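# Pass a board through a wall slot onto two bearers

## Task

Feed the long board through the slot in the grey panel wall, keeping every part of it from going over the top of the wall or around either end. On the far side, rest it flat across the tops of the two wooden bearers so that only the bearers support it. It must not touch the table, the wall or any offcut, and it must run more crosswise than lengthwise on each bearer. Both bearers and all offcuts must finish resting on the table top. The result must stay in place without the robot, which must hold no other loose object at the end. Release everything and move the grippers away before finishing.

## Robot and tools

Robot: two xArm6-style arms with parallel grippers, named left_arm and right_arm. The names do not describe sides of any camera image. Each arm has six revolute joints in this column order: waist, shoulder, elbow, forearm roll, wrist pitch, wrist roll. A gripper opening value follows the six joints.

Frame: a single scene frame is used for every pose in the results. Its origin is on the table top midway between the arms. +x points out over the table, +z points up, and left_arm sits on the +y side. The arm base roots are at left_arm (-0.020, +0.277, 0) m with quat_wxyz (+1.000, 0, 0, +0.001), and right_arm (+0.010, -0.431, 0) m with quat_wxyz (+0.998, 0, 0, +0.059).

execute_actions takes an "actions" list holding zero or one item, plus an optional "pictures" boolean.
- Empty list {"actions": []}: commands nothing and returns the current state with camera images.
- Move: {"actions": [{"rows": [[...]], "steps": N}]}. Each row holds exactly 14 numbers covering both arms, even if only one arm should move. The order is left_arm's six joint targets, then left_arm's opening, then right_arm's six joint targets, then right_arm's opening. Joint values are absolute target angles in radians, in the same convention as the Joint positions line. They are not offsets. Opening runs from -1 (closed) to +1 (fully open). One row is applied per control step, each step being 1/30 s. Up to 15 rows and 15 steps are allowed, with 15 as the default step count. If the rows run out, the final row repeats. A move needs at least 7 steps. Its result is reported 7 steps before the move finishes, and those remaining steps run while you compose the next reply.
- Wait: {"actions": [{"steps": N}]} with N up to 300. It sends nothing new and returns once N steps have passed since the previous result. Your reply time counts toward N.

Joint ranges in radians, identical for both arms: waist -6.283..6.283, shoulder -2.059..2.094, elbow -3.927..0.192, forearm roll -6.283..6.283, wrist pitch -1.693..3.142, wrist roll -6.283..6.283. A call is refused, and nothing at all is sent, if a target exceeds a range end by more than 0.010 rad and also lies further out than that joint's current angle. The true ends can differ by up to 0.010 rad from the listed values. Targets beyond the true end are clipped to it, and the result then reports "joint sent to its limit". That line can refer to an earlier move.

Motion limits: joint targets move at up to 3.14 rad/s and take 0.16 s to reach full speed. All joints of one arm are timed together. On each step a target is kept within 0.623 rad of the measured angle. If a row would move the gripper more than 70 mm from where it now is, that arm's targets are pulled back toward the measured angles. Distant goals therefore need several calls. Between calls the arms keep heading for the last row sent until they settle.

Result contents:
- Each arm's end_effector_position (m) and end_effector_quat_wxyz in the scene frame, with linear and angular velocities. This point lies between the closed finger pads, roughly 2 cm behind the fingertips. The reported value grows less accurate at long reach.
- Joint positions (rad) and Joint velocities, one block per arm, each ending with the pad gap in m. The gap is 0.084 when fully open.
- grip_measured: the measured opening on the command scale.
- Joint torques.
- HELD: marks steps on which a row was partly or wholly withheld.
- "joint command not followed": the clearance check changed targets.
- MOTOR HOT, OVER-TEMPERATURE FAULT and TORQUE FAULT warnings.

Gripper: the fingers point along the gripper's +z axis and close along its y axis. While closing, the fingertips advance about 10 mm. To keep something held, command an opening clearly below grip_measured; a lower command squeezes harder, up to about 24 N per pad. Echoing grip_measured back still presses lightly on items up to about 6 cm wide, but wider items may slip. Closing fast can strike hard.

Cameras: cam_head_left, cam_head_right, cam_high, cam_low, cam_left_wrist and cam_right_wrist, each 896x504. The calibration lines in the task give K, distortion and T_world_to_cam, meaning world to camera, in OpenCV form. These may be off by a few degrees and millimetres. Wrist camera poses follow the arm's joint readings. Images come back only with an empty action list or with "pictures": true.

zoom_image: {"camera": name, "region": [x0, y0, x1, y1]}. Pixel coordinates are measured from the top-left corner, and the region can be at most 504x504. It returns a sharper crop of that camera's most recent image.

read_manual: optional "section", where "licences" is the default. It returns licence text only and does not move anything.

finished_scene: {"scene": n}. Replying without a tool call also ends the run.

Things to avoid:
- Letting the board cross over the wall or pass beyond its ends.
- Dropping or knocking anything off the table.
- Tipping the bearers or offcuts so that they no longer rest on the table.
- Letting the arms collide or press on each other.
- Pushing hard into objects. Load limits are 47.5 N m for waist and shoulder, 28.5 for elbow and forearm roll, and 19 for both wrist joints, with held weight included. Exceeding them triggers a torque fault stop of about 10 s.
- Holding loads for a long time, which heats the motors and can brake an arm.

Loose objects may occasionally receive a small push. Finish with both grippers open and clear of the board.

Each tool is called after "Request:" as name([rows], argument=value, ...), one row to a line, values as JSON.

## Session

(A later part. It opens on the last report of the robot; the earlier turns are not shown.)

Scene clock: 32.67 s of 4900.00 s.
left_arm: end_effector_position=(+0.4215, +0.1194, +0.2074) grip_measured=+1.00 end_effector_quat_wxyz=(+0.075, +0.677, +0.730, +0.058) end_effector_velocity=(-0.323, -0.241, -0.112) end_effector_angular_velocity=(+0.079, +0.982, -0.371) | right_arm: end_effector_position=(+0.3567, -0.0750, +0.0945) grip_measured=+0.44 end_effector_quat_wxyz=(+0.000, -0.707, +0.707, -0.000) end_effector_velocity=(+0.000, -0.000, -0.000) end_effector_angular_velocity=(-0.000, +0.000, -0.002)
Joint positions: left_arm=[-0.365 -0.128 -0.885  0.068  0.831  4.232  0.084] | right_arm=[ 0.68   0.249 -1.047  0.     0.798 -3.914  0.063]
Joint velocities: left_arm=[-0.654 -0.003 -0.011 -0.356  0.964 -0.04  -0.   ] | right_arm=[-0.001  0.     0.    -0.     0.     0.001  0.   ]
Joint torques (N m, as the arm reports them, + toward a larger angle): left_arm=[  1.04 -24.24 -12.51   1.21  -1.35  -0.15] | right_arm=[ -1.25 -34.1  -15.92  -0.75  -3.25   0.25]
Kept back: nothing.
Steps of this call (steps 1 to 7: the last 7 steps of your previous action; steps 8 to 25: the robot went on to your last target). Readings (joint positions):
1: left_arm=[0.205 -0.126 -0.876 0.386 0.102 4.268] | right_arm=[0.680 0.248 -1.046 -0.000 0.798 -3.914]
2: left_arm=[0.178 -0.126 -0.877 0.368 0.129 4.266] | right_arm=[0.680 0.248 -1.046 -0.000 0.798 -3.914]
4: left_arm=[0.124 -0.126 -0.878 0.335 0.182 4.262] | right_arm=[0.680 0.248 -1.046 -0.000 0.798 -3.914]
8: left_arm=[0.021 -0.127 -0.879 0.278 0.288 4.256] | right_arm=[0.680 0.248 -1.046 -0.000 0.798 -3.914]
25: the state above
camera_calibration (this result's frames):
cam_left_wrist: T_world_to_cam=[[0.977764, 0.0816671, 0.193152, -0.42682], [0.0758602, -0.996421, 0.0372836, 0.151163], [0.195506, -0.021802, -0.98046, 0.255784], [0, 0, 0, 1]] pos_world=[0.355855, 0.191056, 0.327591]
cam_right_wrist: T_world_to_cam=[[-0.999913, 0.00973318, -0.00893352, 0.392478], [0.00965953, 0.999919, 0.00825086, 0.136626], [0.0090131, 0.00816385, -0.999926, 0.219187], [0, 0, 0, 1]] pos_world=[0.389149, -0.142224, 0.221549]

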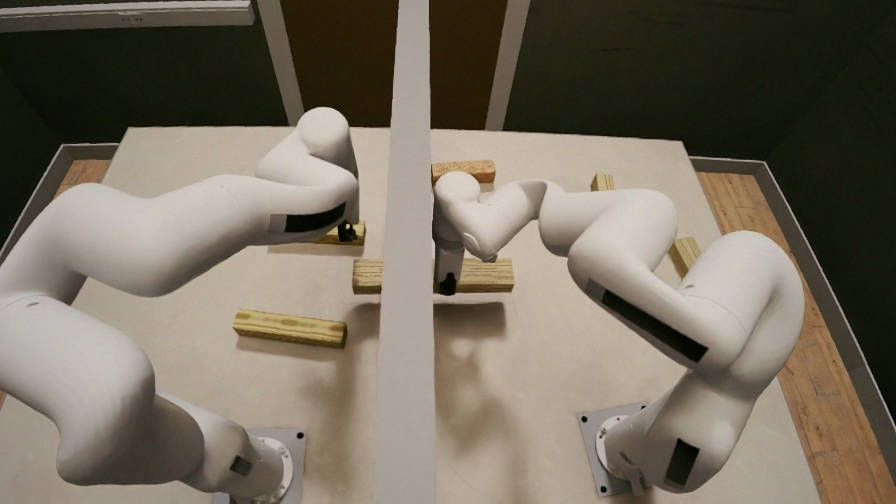

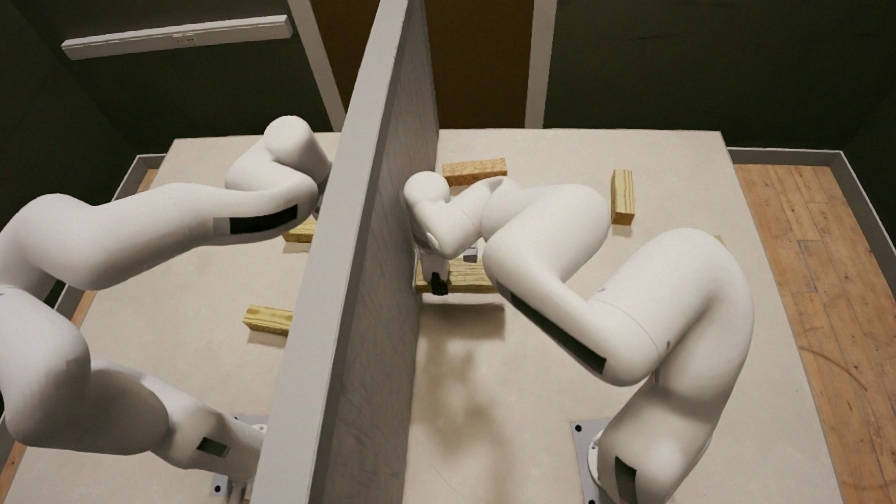

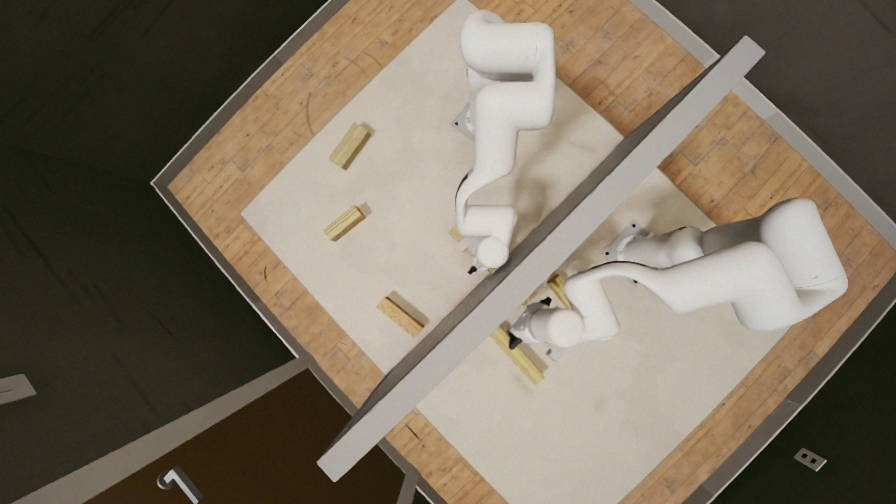

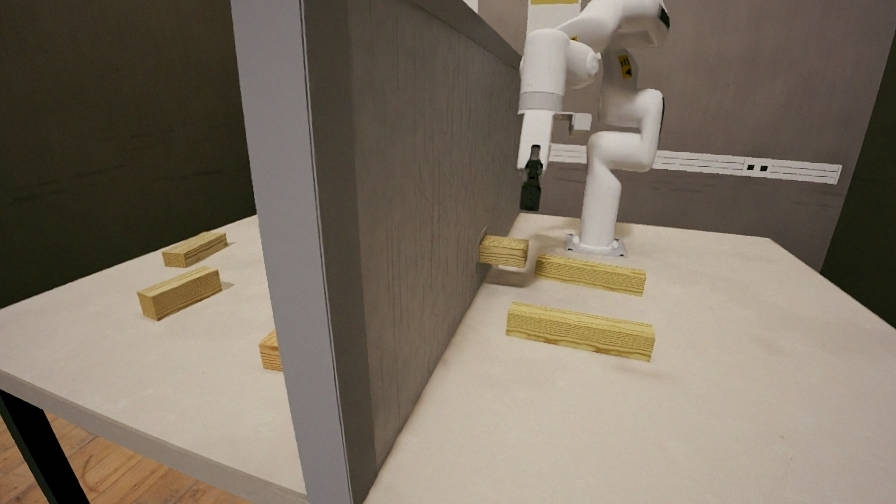

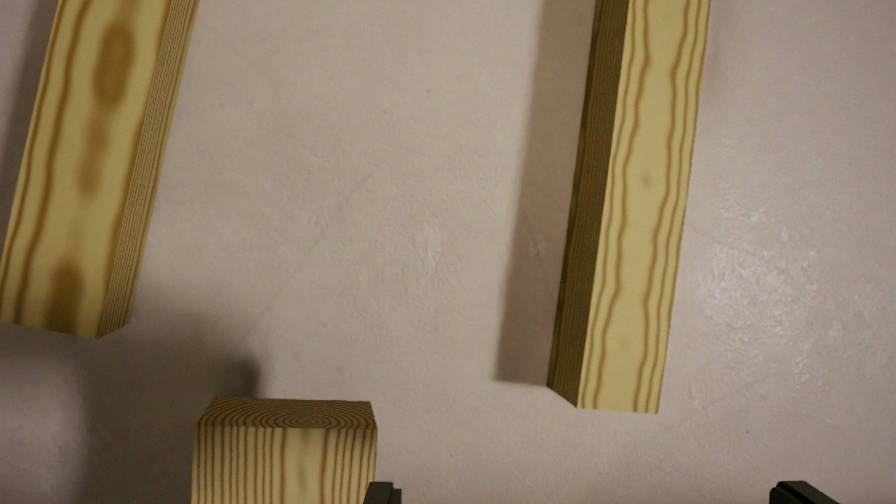

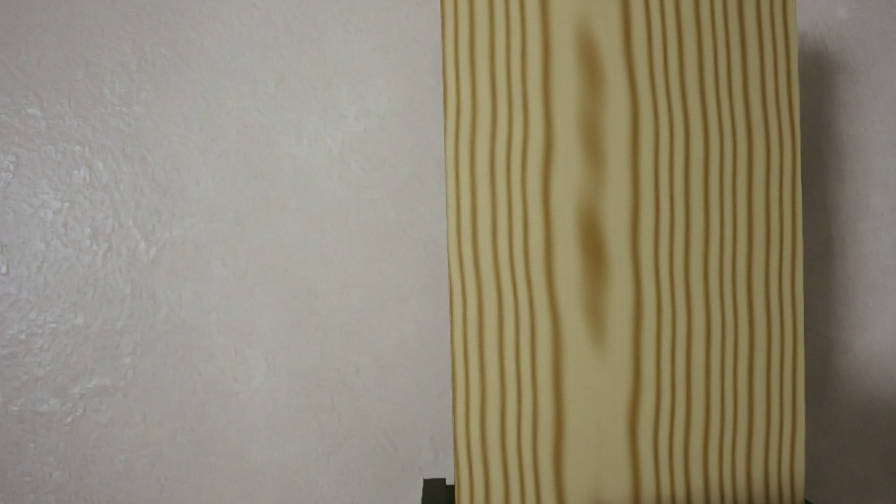

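Request:
execute_actions(actions=[])

Request:
zoom_image(camera="cam_low", region=[460, 200, 700, 380])

Scene clock: 32.83 s of 4900.00 s.
left_arm: end_effector_position=(+0.3700, +0.0860, +0.1929) grip_measured=+1.00 end_effector_quat_wxyz=(+0.017, +0.701, +0.713, +0.012) end_effector_velocity=(-0.206, -0.116, -0.048) end_effector_angular_velocity=(+0.092, +0.554, -0.244) | right_arm: end_effector_position=(+0.3567, -0.0750, +0.0945) grip_measured=+0.44 end_effector_quat_wxyz=(+0.000, -0.707, +0.707, -0.000) end_effector_velocity=(+0.001, +0.001, +0.001) end_effector_angular_velocity=(+0.002, -0.002, -0.001)
Joint positions: left_arm=[-0.464 -0.128 -0.886  0.015  0.975  4.226  0.084] | right_arm=[ 0.68   0.249 -1.047 -0.     0.798 -3.914  0.063]
Joint velocities: left_arm=[-0.378  0.001  0.002 -0.198  0.534 -0.023 -0.   ] | right_arm=[-0.    -0.001 -0.002  0.    -0.     0.001  0.   ]
Joint torques (N m, as the arm reports them, + toward a larger angle): left_arm=[  8.9  -24.49 -13.01   1.96  -1.81  -0.16] | right_arm=[ -1.36 -34.16 -15.88  -0.78  -3.28   0.27]
Kept back: nothing.
Steps of this call (steps 1 to 5: the robot went on to your last target). Readings (joint positions):
1: left_arm=[-0.387 -0.128 -0.886 0.056 0.863 4.231] | right_arm=[0.680 0.249 -1.046 0.000 0.798 -3.914]
2: left_arm=[-0.408 -0.128 -0.886 0.044 0.896 4.230] | right_arm=[0.680 0.248 -1.046 0.000 0.798 -3.914]
4: left_arm=[-0.449 -0.128 -0.886 0.023 0.954 4.227] | right_arm=[0.680 0.249 -1.046 -0.000 0.798 -3.914]
5: the state above
camera_calibration (this result's frames):
cam_left_wrist: T_world_to_cam=[[0.998619, 0.0205323, 0.0483564, -0.345456], [0.0199633, -0.999726, 0.0122212, 0.148148], [0.0485941, -0.011239, -0.998755, 0.307868], [0, 0, 0, 1]] pos_world=[0.327061, 0.158661, 0.32238]
cam_right_wrist: T_world_to_cam=[[-0.999913, 0.00973306, -0.00893356, 0.392478], [0.00965941, 0.999919, 0.00825076, 0.136626], [0.00901314, 0.00816375, -0.999926, 0.219187], [0, 0, 0, 1]] pos_world=[0.389149, -0.142224, 0.221549]

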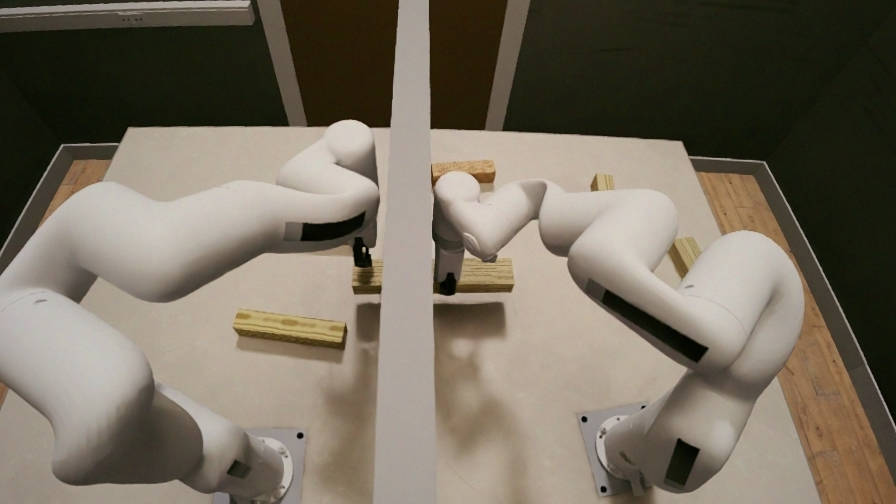

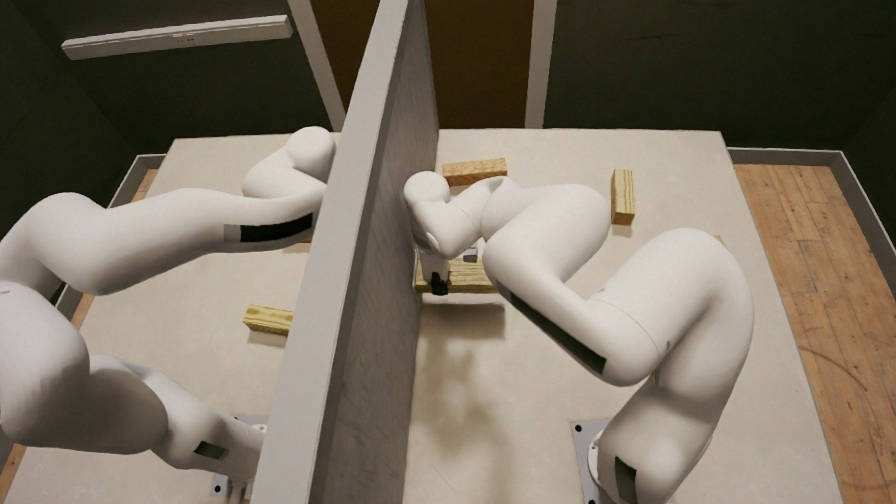

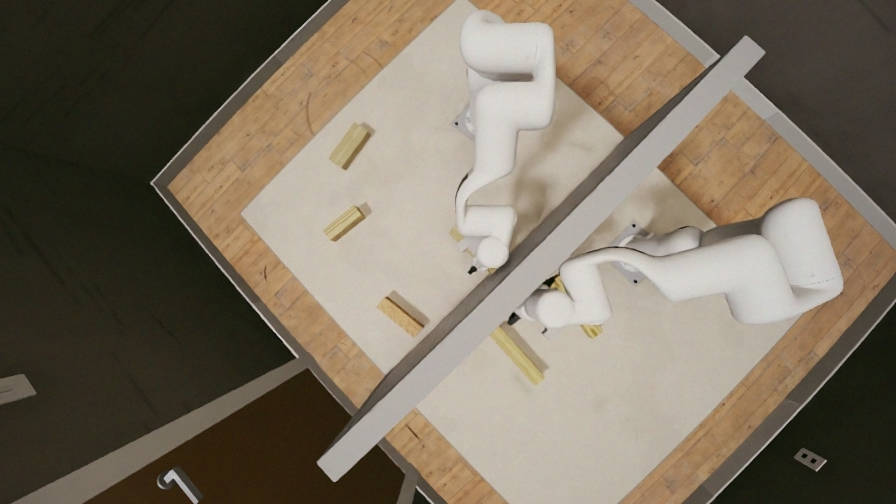

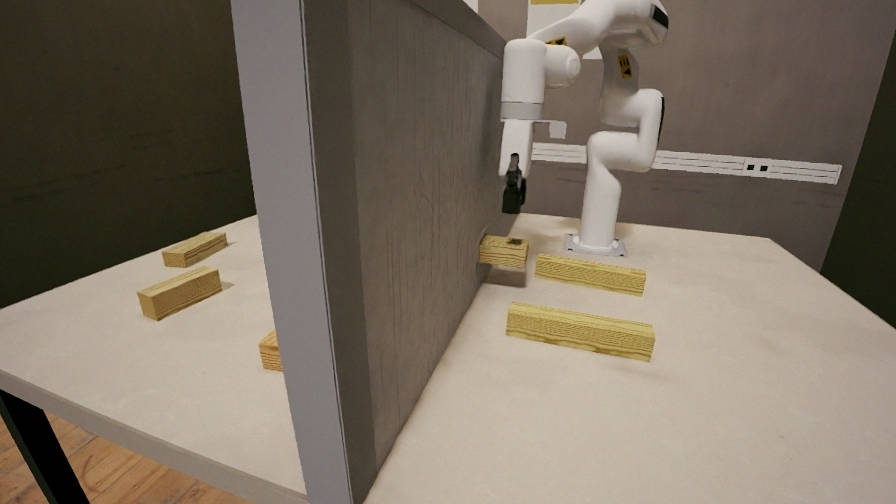

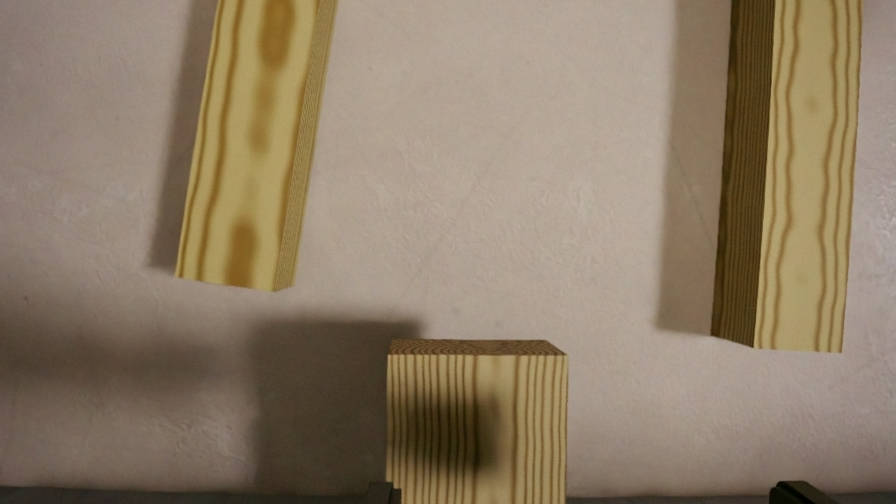

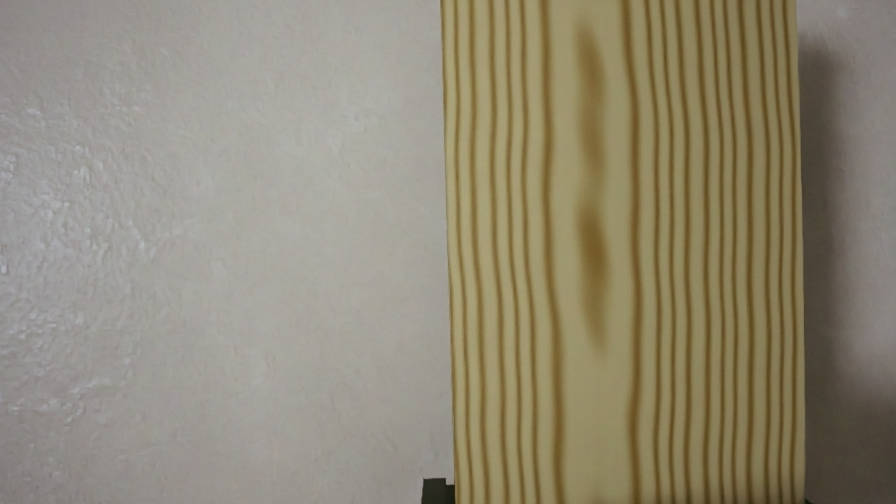

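Region (460, 200, 700, 380) of cam_low's 896x504 image, scaled by 2.100, with more detail than that image has; it fills the top 378 rows of this view, and the rest is white.

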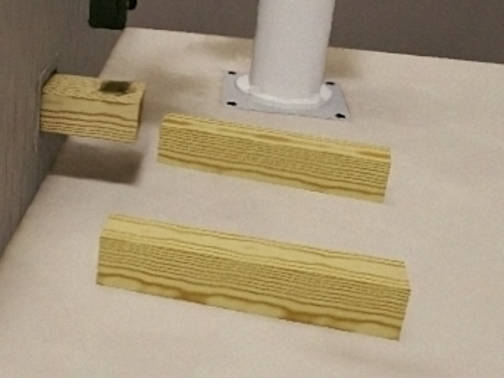

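Request:
execute_actions([
  {"steps":8},
], pictures=true)

Scene clock: 33.10 s of 4900.00 s.
left_arm: end_effector_position=(+0.3557, +0.0789, +0.1904) grip_measured=+1.00 end_effector_quat_wxyz=(+0.001, +0.707, +0.708, +0.001) end_effector_velocity=(-0.006, -0.003, -0.002) end_effector_angular_velocity=(+0.003, +0.018, -0.005) | right_arm: end_effector_position=(+0.3567, -0.0750, +0.0945) grip_measured=+0.44 end_effector_quat_wxyz=(+0.000, -0.707, +0.707, -0.000) end_effector_velocity=(-0.000, -0.000, -0.000) end_effector_angular_velocity=(-0.001, +0.001, -0.001)
Joint positions: left_arm=[-0.488 -0.129 -0.888  0.001  1.015  4.225  0.084] | right_arm=[ 0.68   0.248 -1.047  0.     0.798 -3.914  0.063]
Joint velocities: left_arm=[-0.01   0.002  0.001 -0.006  0.015 -0.001 -0.   ] | right_arm=[ 0.     0.     0.001 -0.    -0.     0.001 -0.   ]
Joint torques (N m, as the arm reports them, + toward a larger angle): left_arm=[  1.35 -23.51 -12.35   1.11  -1.09  -0.28] | right_arm=[ -1.32 -34.13 -15.83  -0.74  -3.3    0.26]
Kept back: nothing.
Steps of this call (steps 1 to 8: the robot went on to your last target). Readings (joint positions):
1: left_arm=[-0.474 -0.128 -0.886 0.010 0.989 4.226] | right_arm=[0.680 0.248 -1.046 -0.000 0.798 -3.914]
2: left_arm=[-0.480 -0.129 -0.887 0.006 0.999 4.225] | right_arm=[0.680 0.248 -1.047 0.000 0.798 -3.914]
4: left_arm=[-0.485 -0.129 -0.887 0.003 1.009 4.225] | right_arm=[0.680 0.248 -1.046 -0.000 0.798 -3.914]
8: the state above
camera_calibration (this result's frames):
cam_left_wrist: T_world_to_cam=[[0.999945, 0.00541294, 0.00897028, -0.322723], [0.00536845, -0.999973, 0.00497623, 0.147935], [0.00899697, -0.0049278, -0.999947, 0.319765], [0, 0, 0, 1]] pos_world=[0.319035, 0.151254, 0.321907]
cam_right_wrist: T_world_to_cam=[[-0.999913, 0.00973305, -0.00893358, 0.392478], [0.00965939, 0.999919, 0.00825083, 0.136626], [0.00901316, 0.00816382, -0.999926, 0.219187], [0, 0, 0, 1]] pos_world=[0.389149, -0.142224, 0.221549]

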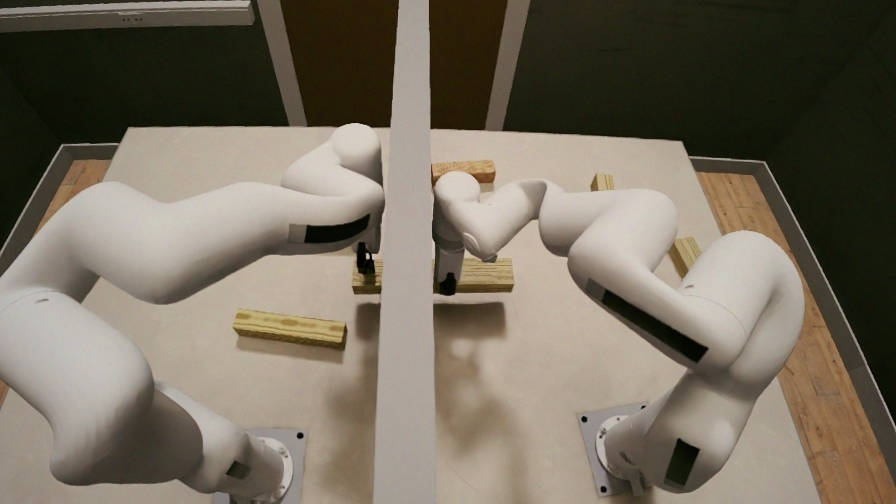

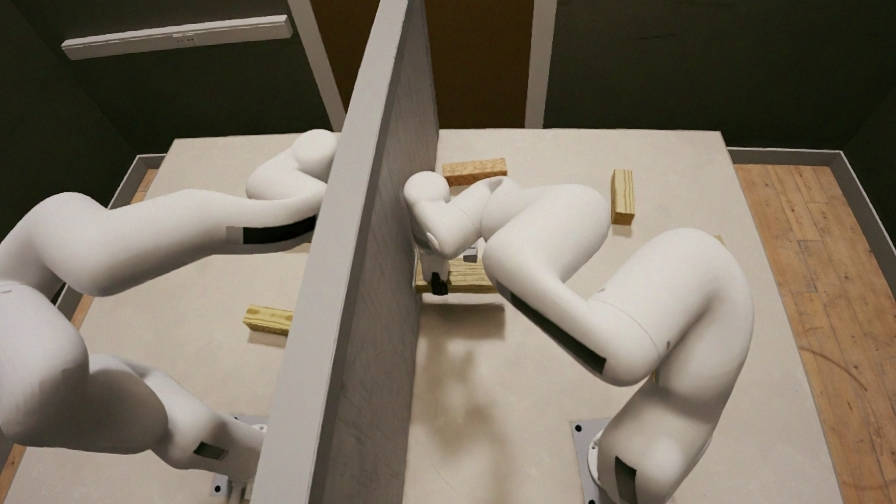

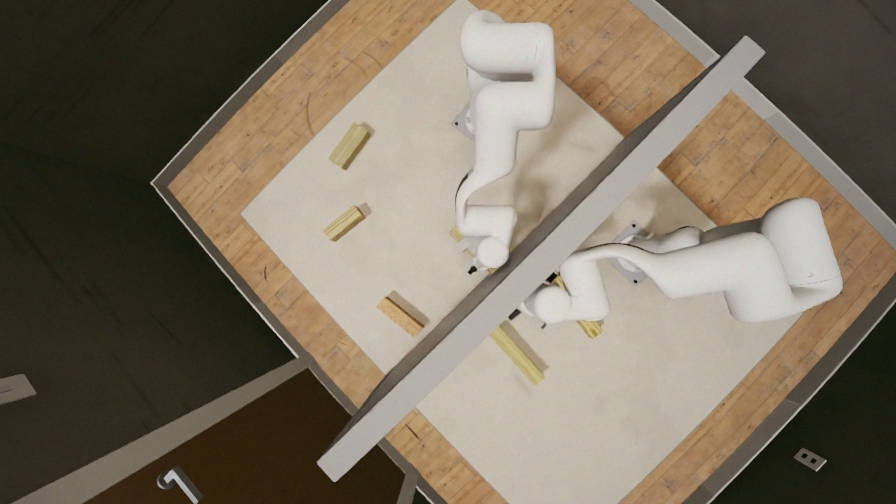

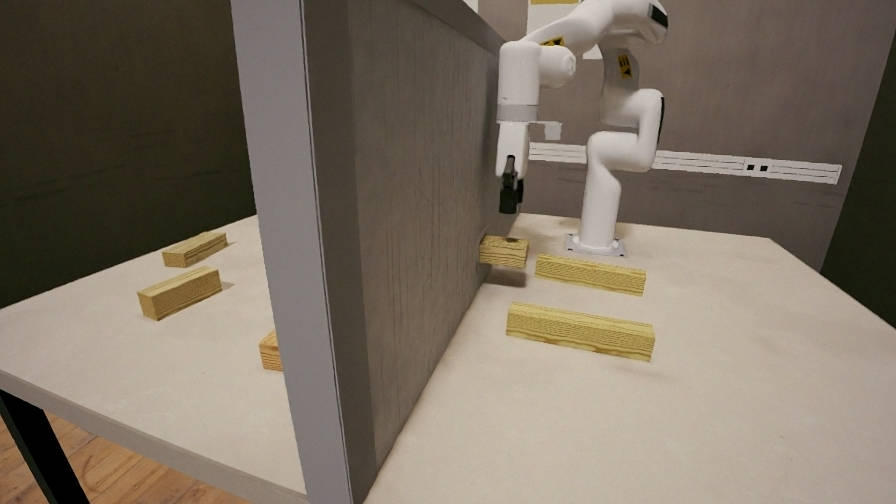

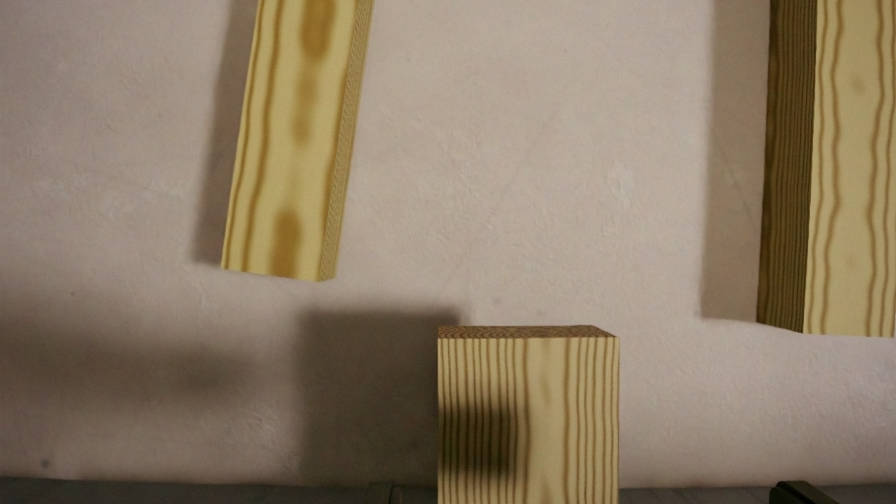

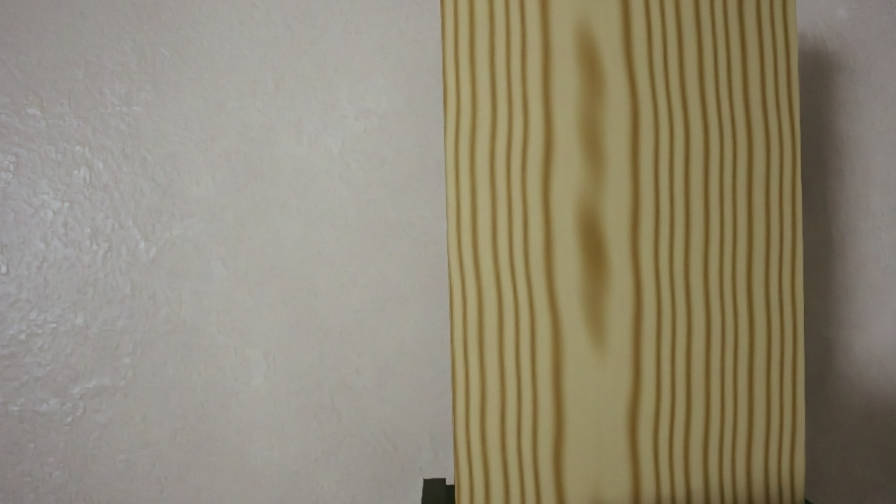

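Request:
execute_actions([
  {"rows":[[-0.4932,-0.11,-0.868,0,0.978,4.2212,1,0.6802,0.2485,-1.0465,0,0.798,-3.9142,-1],[-0.4932,-0.09,-0.851,0,0.941,4.2212,1,0.6802,0.2485,-1.0465,0,0.798,-3.9142,-1],[-0.4932,-0.071,-0.834,0,0.905,4.2212,1,0.6802,0.2485,-1.0465,0,0.798,-3.9142,-1],[-0.4932,-0.051,-0.817,0,0.868,4.2212,1,0.6802,0.2485,-1.0465,0,0.798,-3.9142,-1],[-0.4932,-0.032,-0.80,0,0.832,4.2212,1,0.6802,0.2485,-1.0465,0,0.798,-3.9142,-1],[-0.4932,-0.012,-0.783,0,0.795,4.2212,1,0.6802,0.2485,-1.0465,0,0.798,-3.9142,-1],[-0.4932,0.007,-0.767,0,0.76,4.2212,1,0.6802,0.2485,-1.0465,0,0.798,-3.9142,-1],[-0.4932,0.0269,-0.7501,0,0.7232,4.2212,1,0.6802,0.2485,-1.0465,0,0.798,-3.9142,-1]],"steps":15},
])

Request:
execute_actions([
  {"steps":15},
], pictures=true)

Scene clock: 34.60 s of 4900.00 s.
left_arm: end_effector_position=(+0.3560, +0.0763, +0.1436) grip_measured=+1.00 end_effector_quat_wxyz=(-0.000, +0.707, +0.707, -0.000) end_effector_velocity=(-0.022, +0.009, -0.339) end_effector_angular_velocity=(+0.030, +0.055, +0.001) | right_arm: end_effector_position=(+0.3567, -0.0750, +0.0945) grip_measured=+0.44 end_effector_quat_wxyz=(+0.000, -0.707, +0.707, -0.000) end_effector_velocity=(-0.000, -0.000, -0.000) end_effector_angular_velocity=(-0.000, +0.000, +0.000)
Joint positions: left_arm=[-0.493 -0.057 -0.822 -0.     0.879  4.222  0.084] | right_arm=[ 0.68   0.248 -1.046  0.     0.798 -3.914  0.063]
Joint velocities: left_arm=[-0.005  0.529  0.474  0.    -0.94  -0.005 -0.   ] | right_arm=[ 0.    -0.     0.001  0.     0.     0.    -0.   ]
Joint torques (N m, as the arm reports them, + toward a larger angle): left_arm=[  1.17 -23.44 -11.15   1.16  -1.16  -0.28] | right_arm=[ -1.43 -34.36 -15.81  -0.76  -3.29   0.26]
Steps of this call (steps 1 to 30: the robot went on to your last target; steps 31 to 37: nothing new was sent; steps 38 to 45: the first 8 steps of this action). Readings (joint positions):
38: left_arm=[-0.490 -0.129 -0.887 -0.000 1.016 4.224] | right_arm=[0.680 0.248 -1.046 -0.000 0.798 -3.914]
39: left_arm=[-0.490 -0.127 -0.886 -0.000 1.011 4.224] | right_arm=[0.680 0.248 -1.046 0.000 0.798 -3.914]
41: left_arm=[-0.491 -0.115 -0.876 -0.000 0.984 4.223] | right_arm=[0.680 0.249 -1.046 0.000 0.798 -3.914]
45: the state above

Scene clock: 35.10 s of 4900.00 s.
left_arm: end_effector_position=(+0.3524, +0.0781, +0.0937) grip_measured=+1.00 end_effector_quat_wxyz=(+0.001, +0.707, +0.707, +0.000) end_effector_velocity=(-0.004, +0.002, -0.005) end_effector_angular_velocity=(+0.005, +0.010, +0.000) | right_arm: end_effector_position=(+0.3567, -0.0750, +0.0945) grip_measured=+0.44 end_effector_quat_wxyz=(+0.000, -0.707, +0.707, -0.000) end_effector_velocity=(+0.000, +0.000, +0.000) end_effector_angular_velocity=(+0.001, -0.001, -0.002)
Joint positions: left_arm=[-0.493  0.026 -0.751 -0.     0.724  4.221  0.084] | right_arm=[ 0.68   0.248 -1.046 -0.     0.798 -3.914  0.063]
Joint velocities: left_arm=[-0.     0.005  0.009 -0.    -0.003 -0.001  0.   ] | right_arm=[-0.    -0.    -0.     0.    -0.     0.002  0.   ]
Joint torques (N m, as the arm reports them, + toward a larger angle): left_arm=[  1.02 -25.75 -10.89   1.04  -1.18  -0.21] | right_arm=[ -1.14 -34.27 -15.77  -0.71  -3.29   0.29]
Kept back: nothing.
Steps of this call (steps 1 to 7: the last 7 steps of your previous action; steps 8 to 15: the robot went on to your last target). Readings (joint positions):
1: left_arm=[-0.493 -0.039 -0.806 0.000 0.846 4.221] | right_arm=[0.680 0.248 -1.046 0.000 0.798 -3.914]
2: left_arm=[-0.493 -0.021 -0.790 0.000 0.815 4.221] | right_arm=[0.680 0.249 -1.046 -0.000 0.798 -3.914]
4: left_arm=[-0.493 0.008 -0.765 0.000 0.766 4.221] | right_arm=[0.680 0.248 -1.047 0.000 0.798 -3.914]
8: left_arm=[-0.493 0.024 -0.752 0.000 0.730 4.221] | right_arm=[0.680 0.248 -1.046 0.000 0.798 -3.914]
15: the state above
camera_calibration (this result's frames):
cam_left_wrist: T_world_to_cam=[[0.999957, 0.00399787, 0.00840036, -0.318333], [0.00395318, -0.999978, 0.00532916, 0.148088], [0.00842148, -0.00529572, -0.999951, 0.223383], [0, 0, 0, 1]] pos_world=[0.315853, 0.150541, 0.225256]
cam_right_wrist: T_world_to_cam=[[-0.999913, 0.0097327, -0.00893354, 0.392478], [0.00965905, 0.999919, 0.00825075, 0.136626], [0.00901312, 0.00816374, -0.999926, 0.219187], [0, 0, 0, 1]] pos_world=[0.389149, -0.142224, 0.221549]

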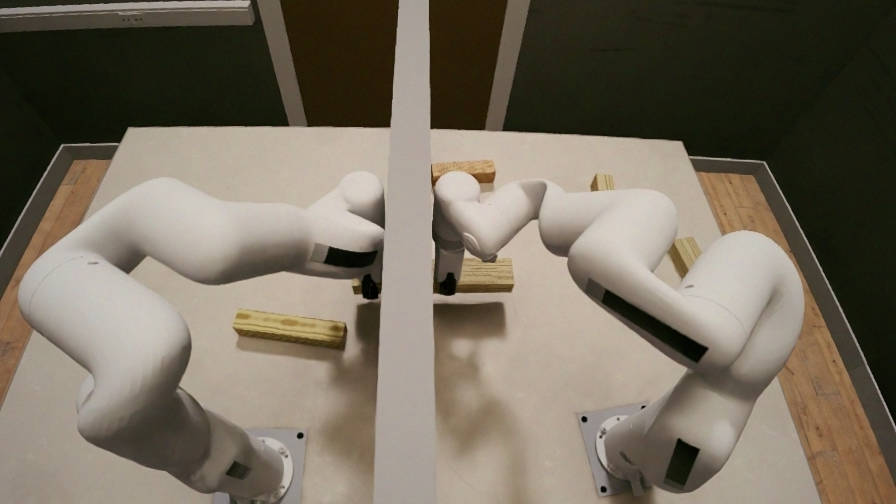

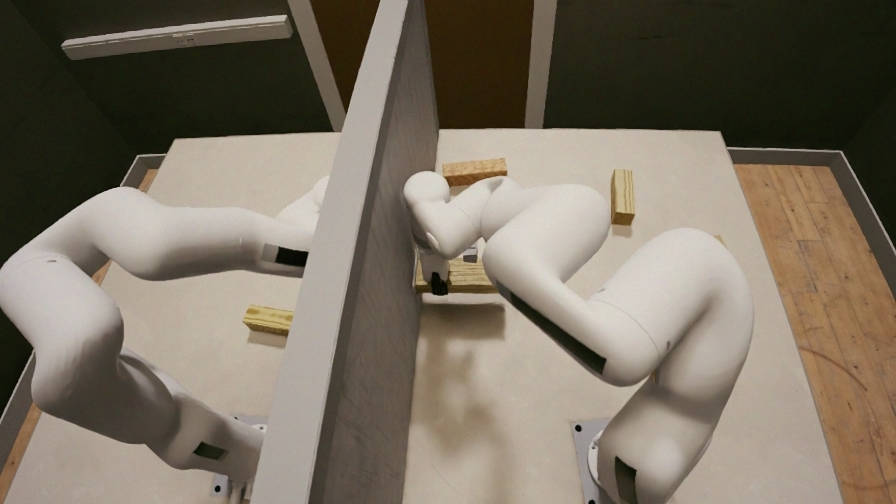

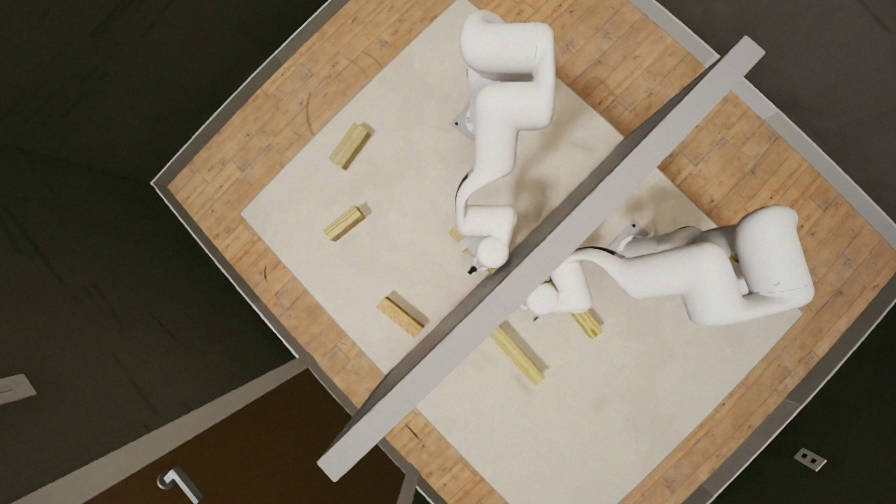

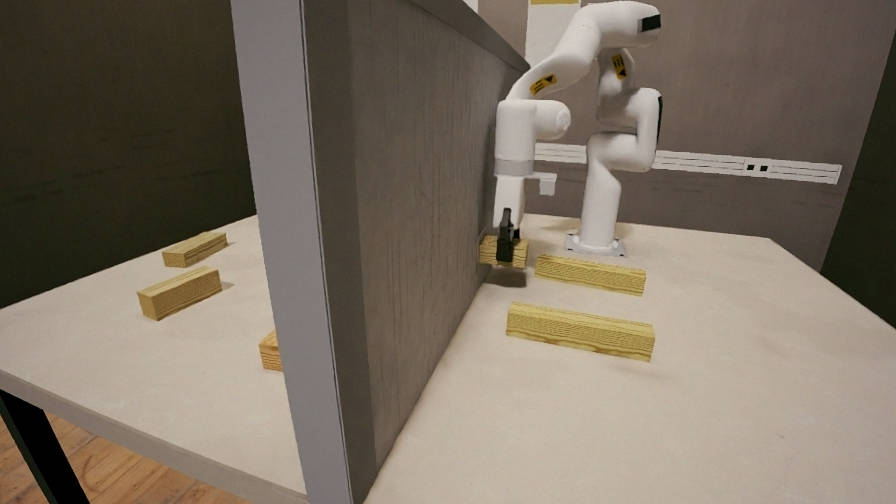

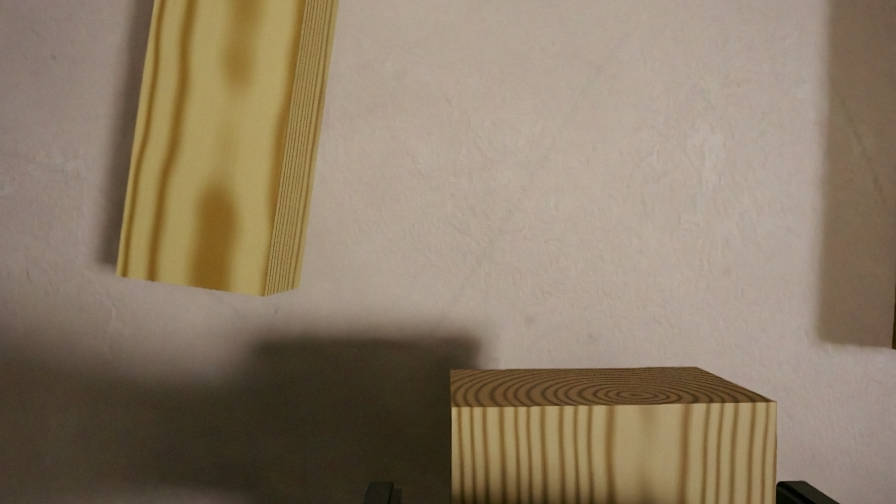

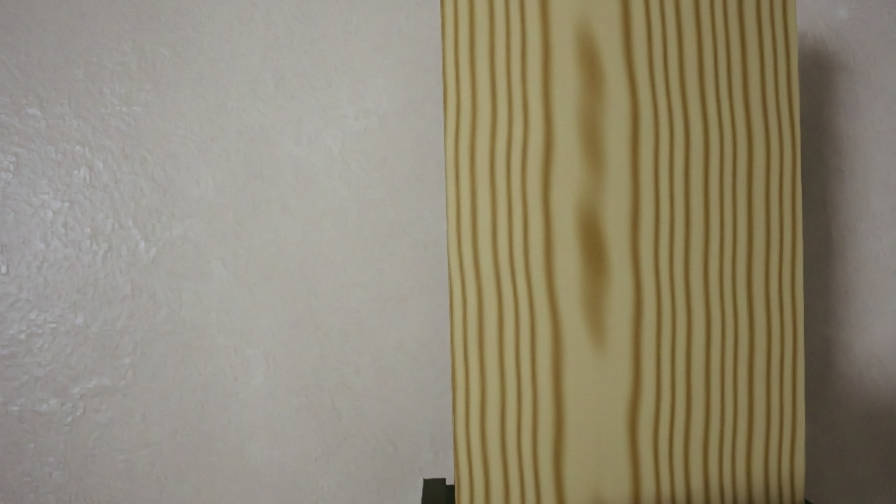

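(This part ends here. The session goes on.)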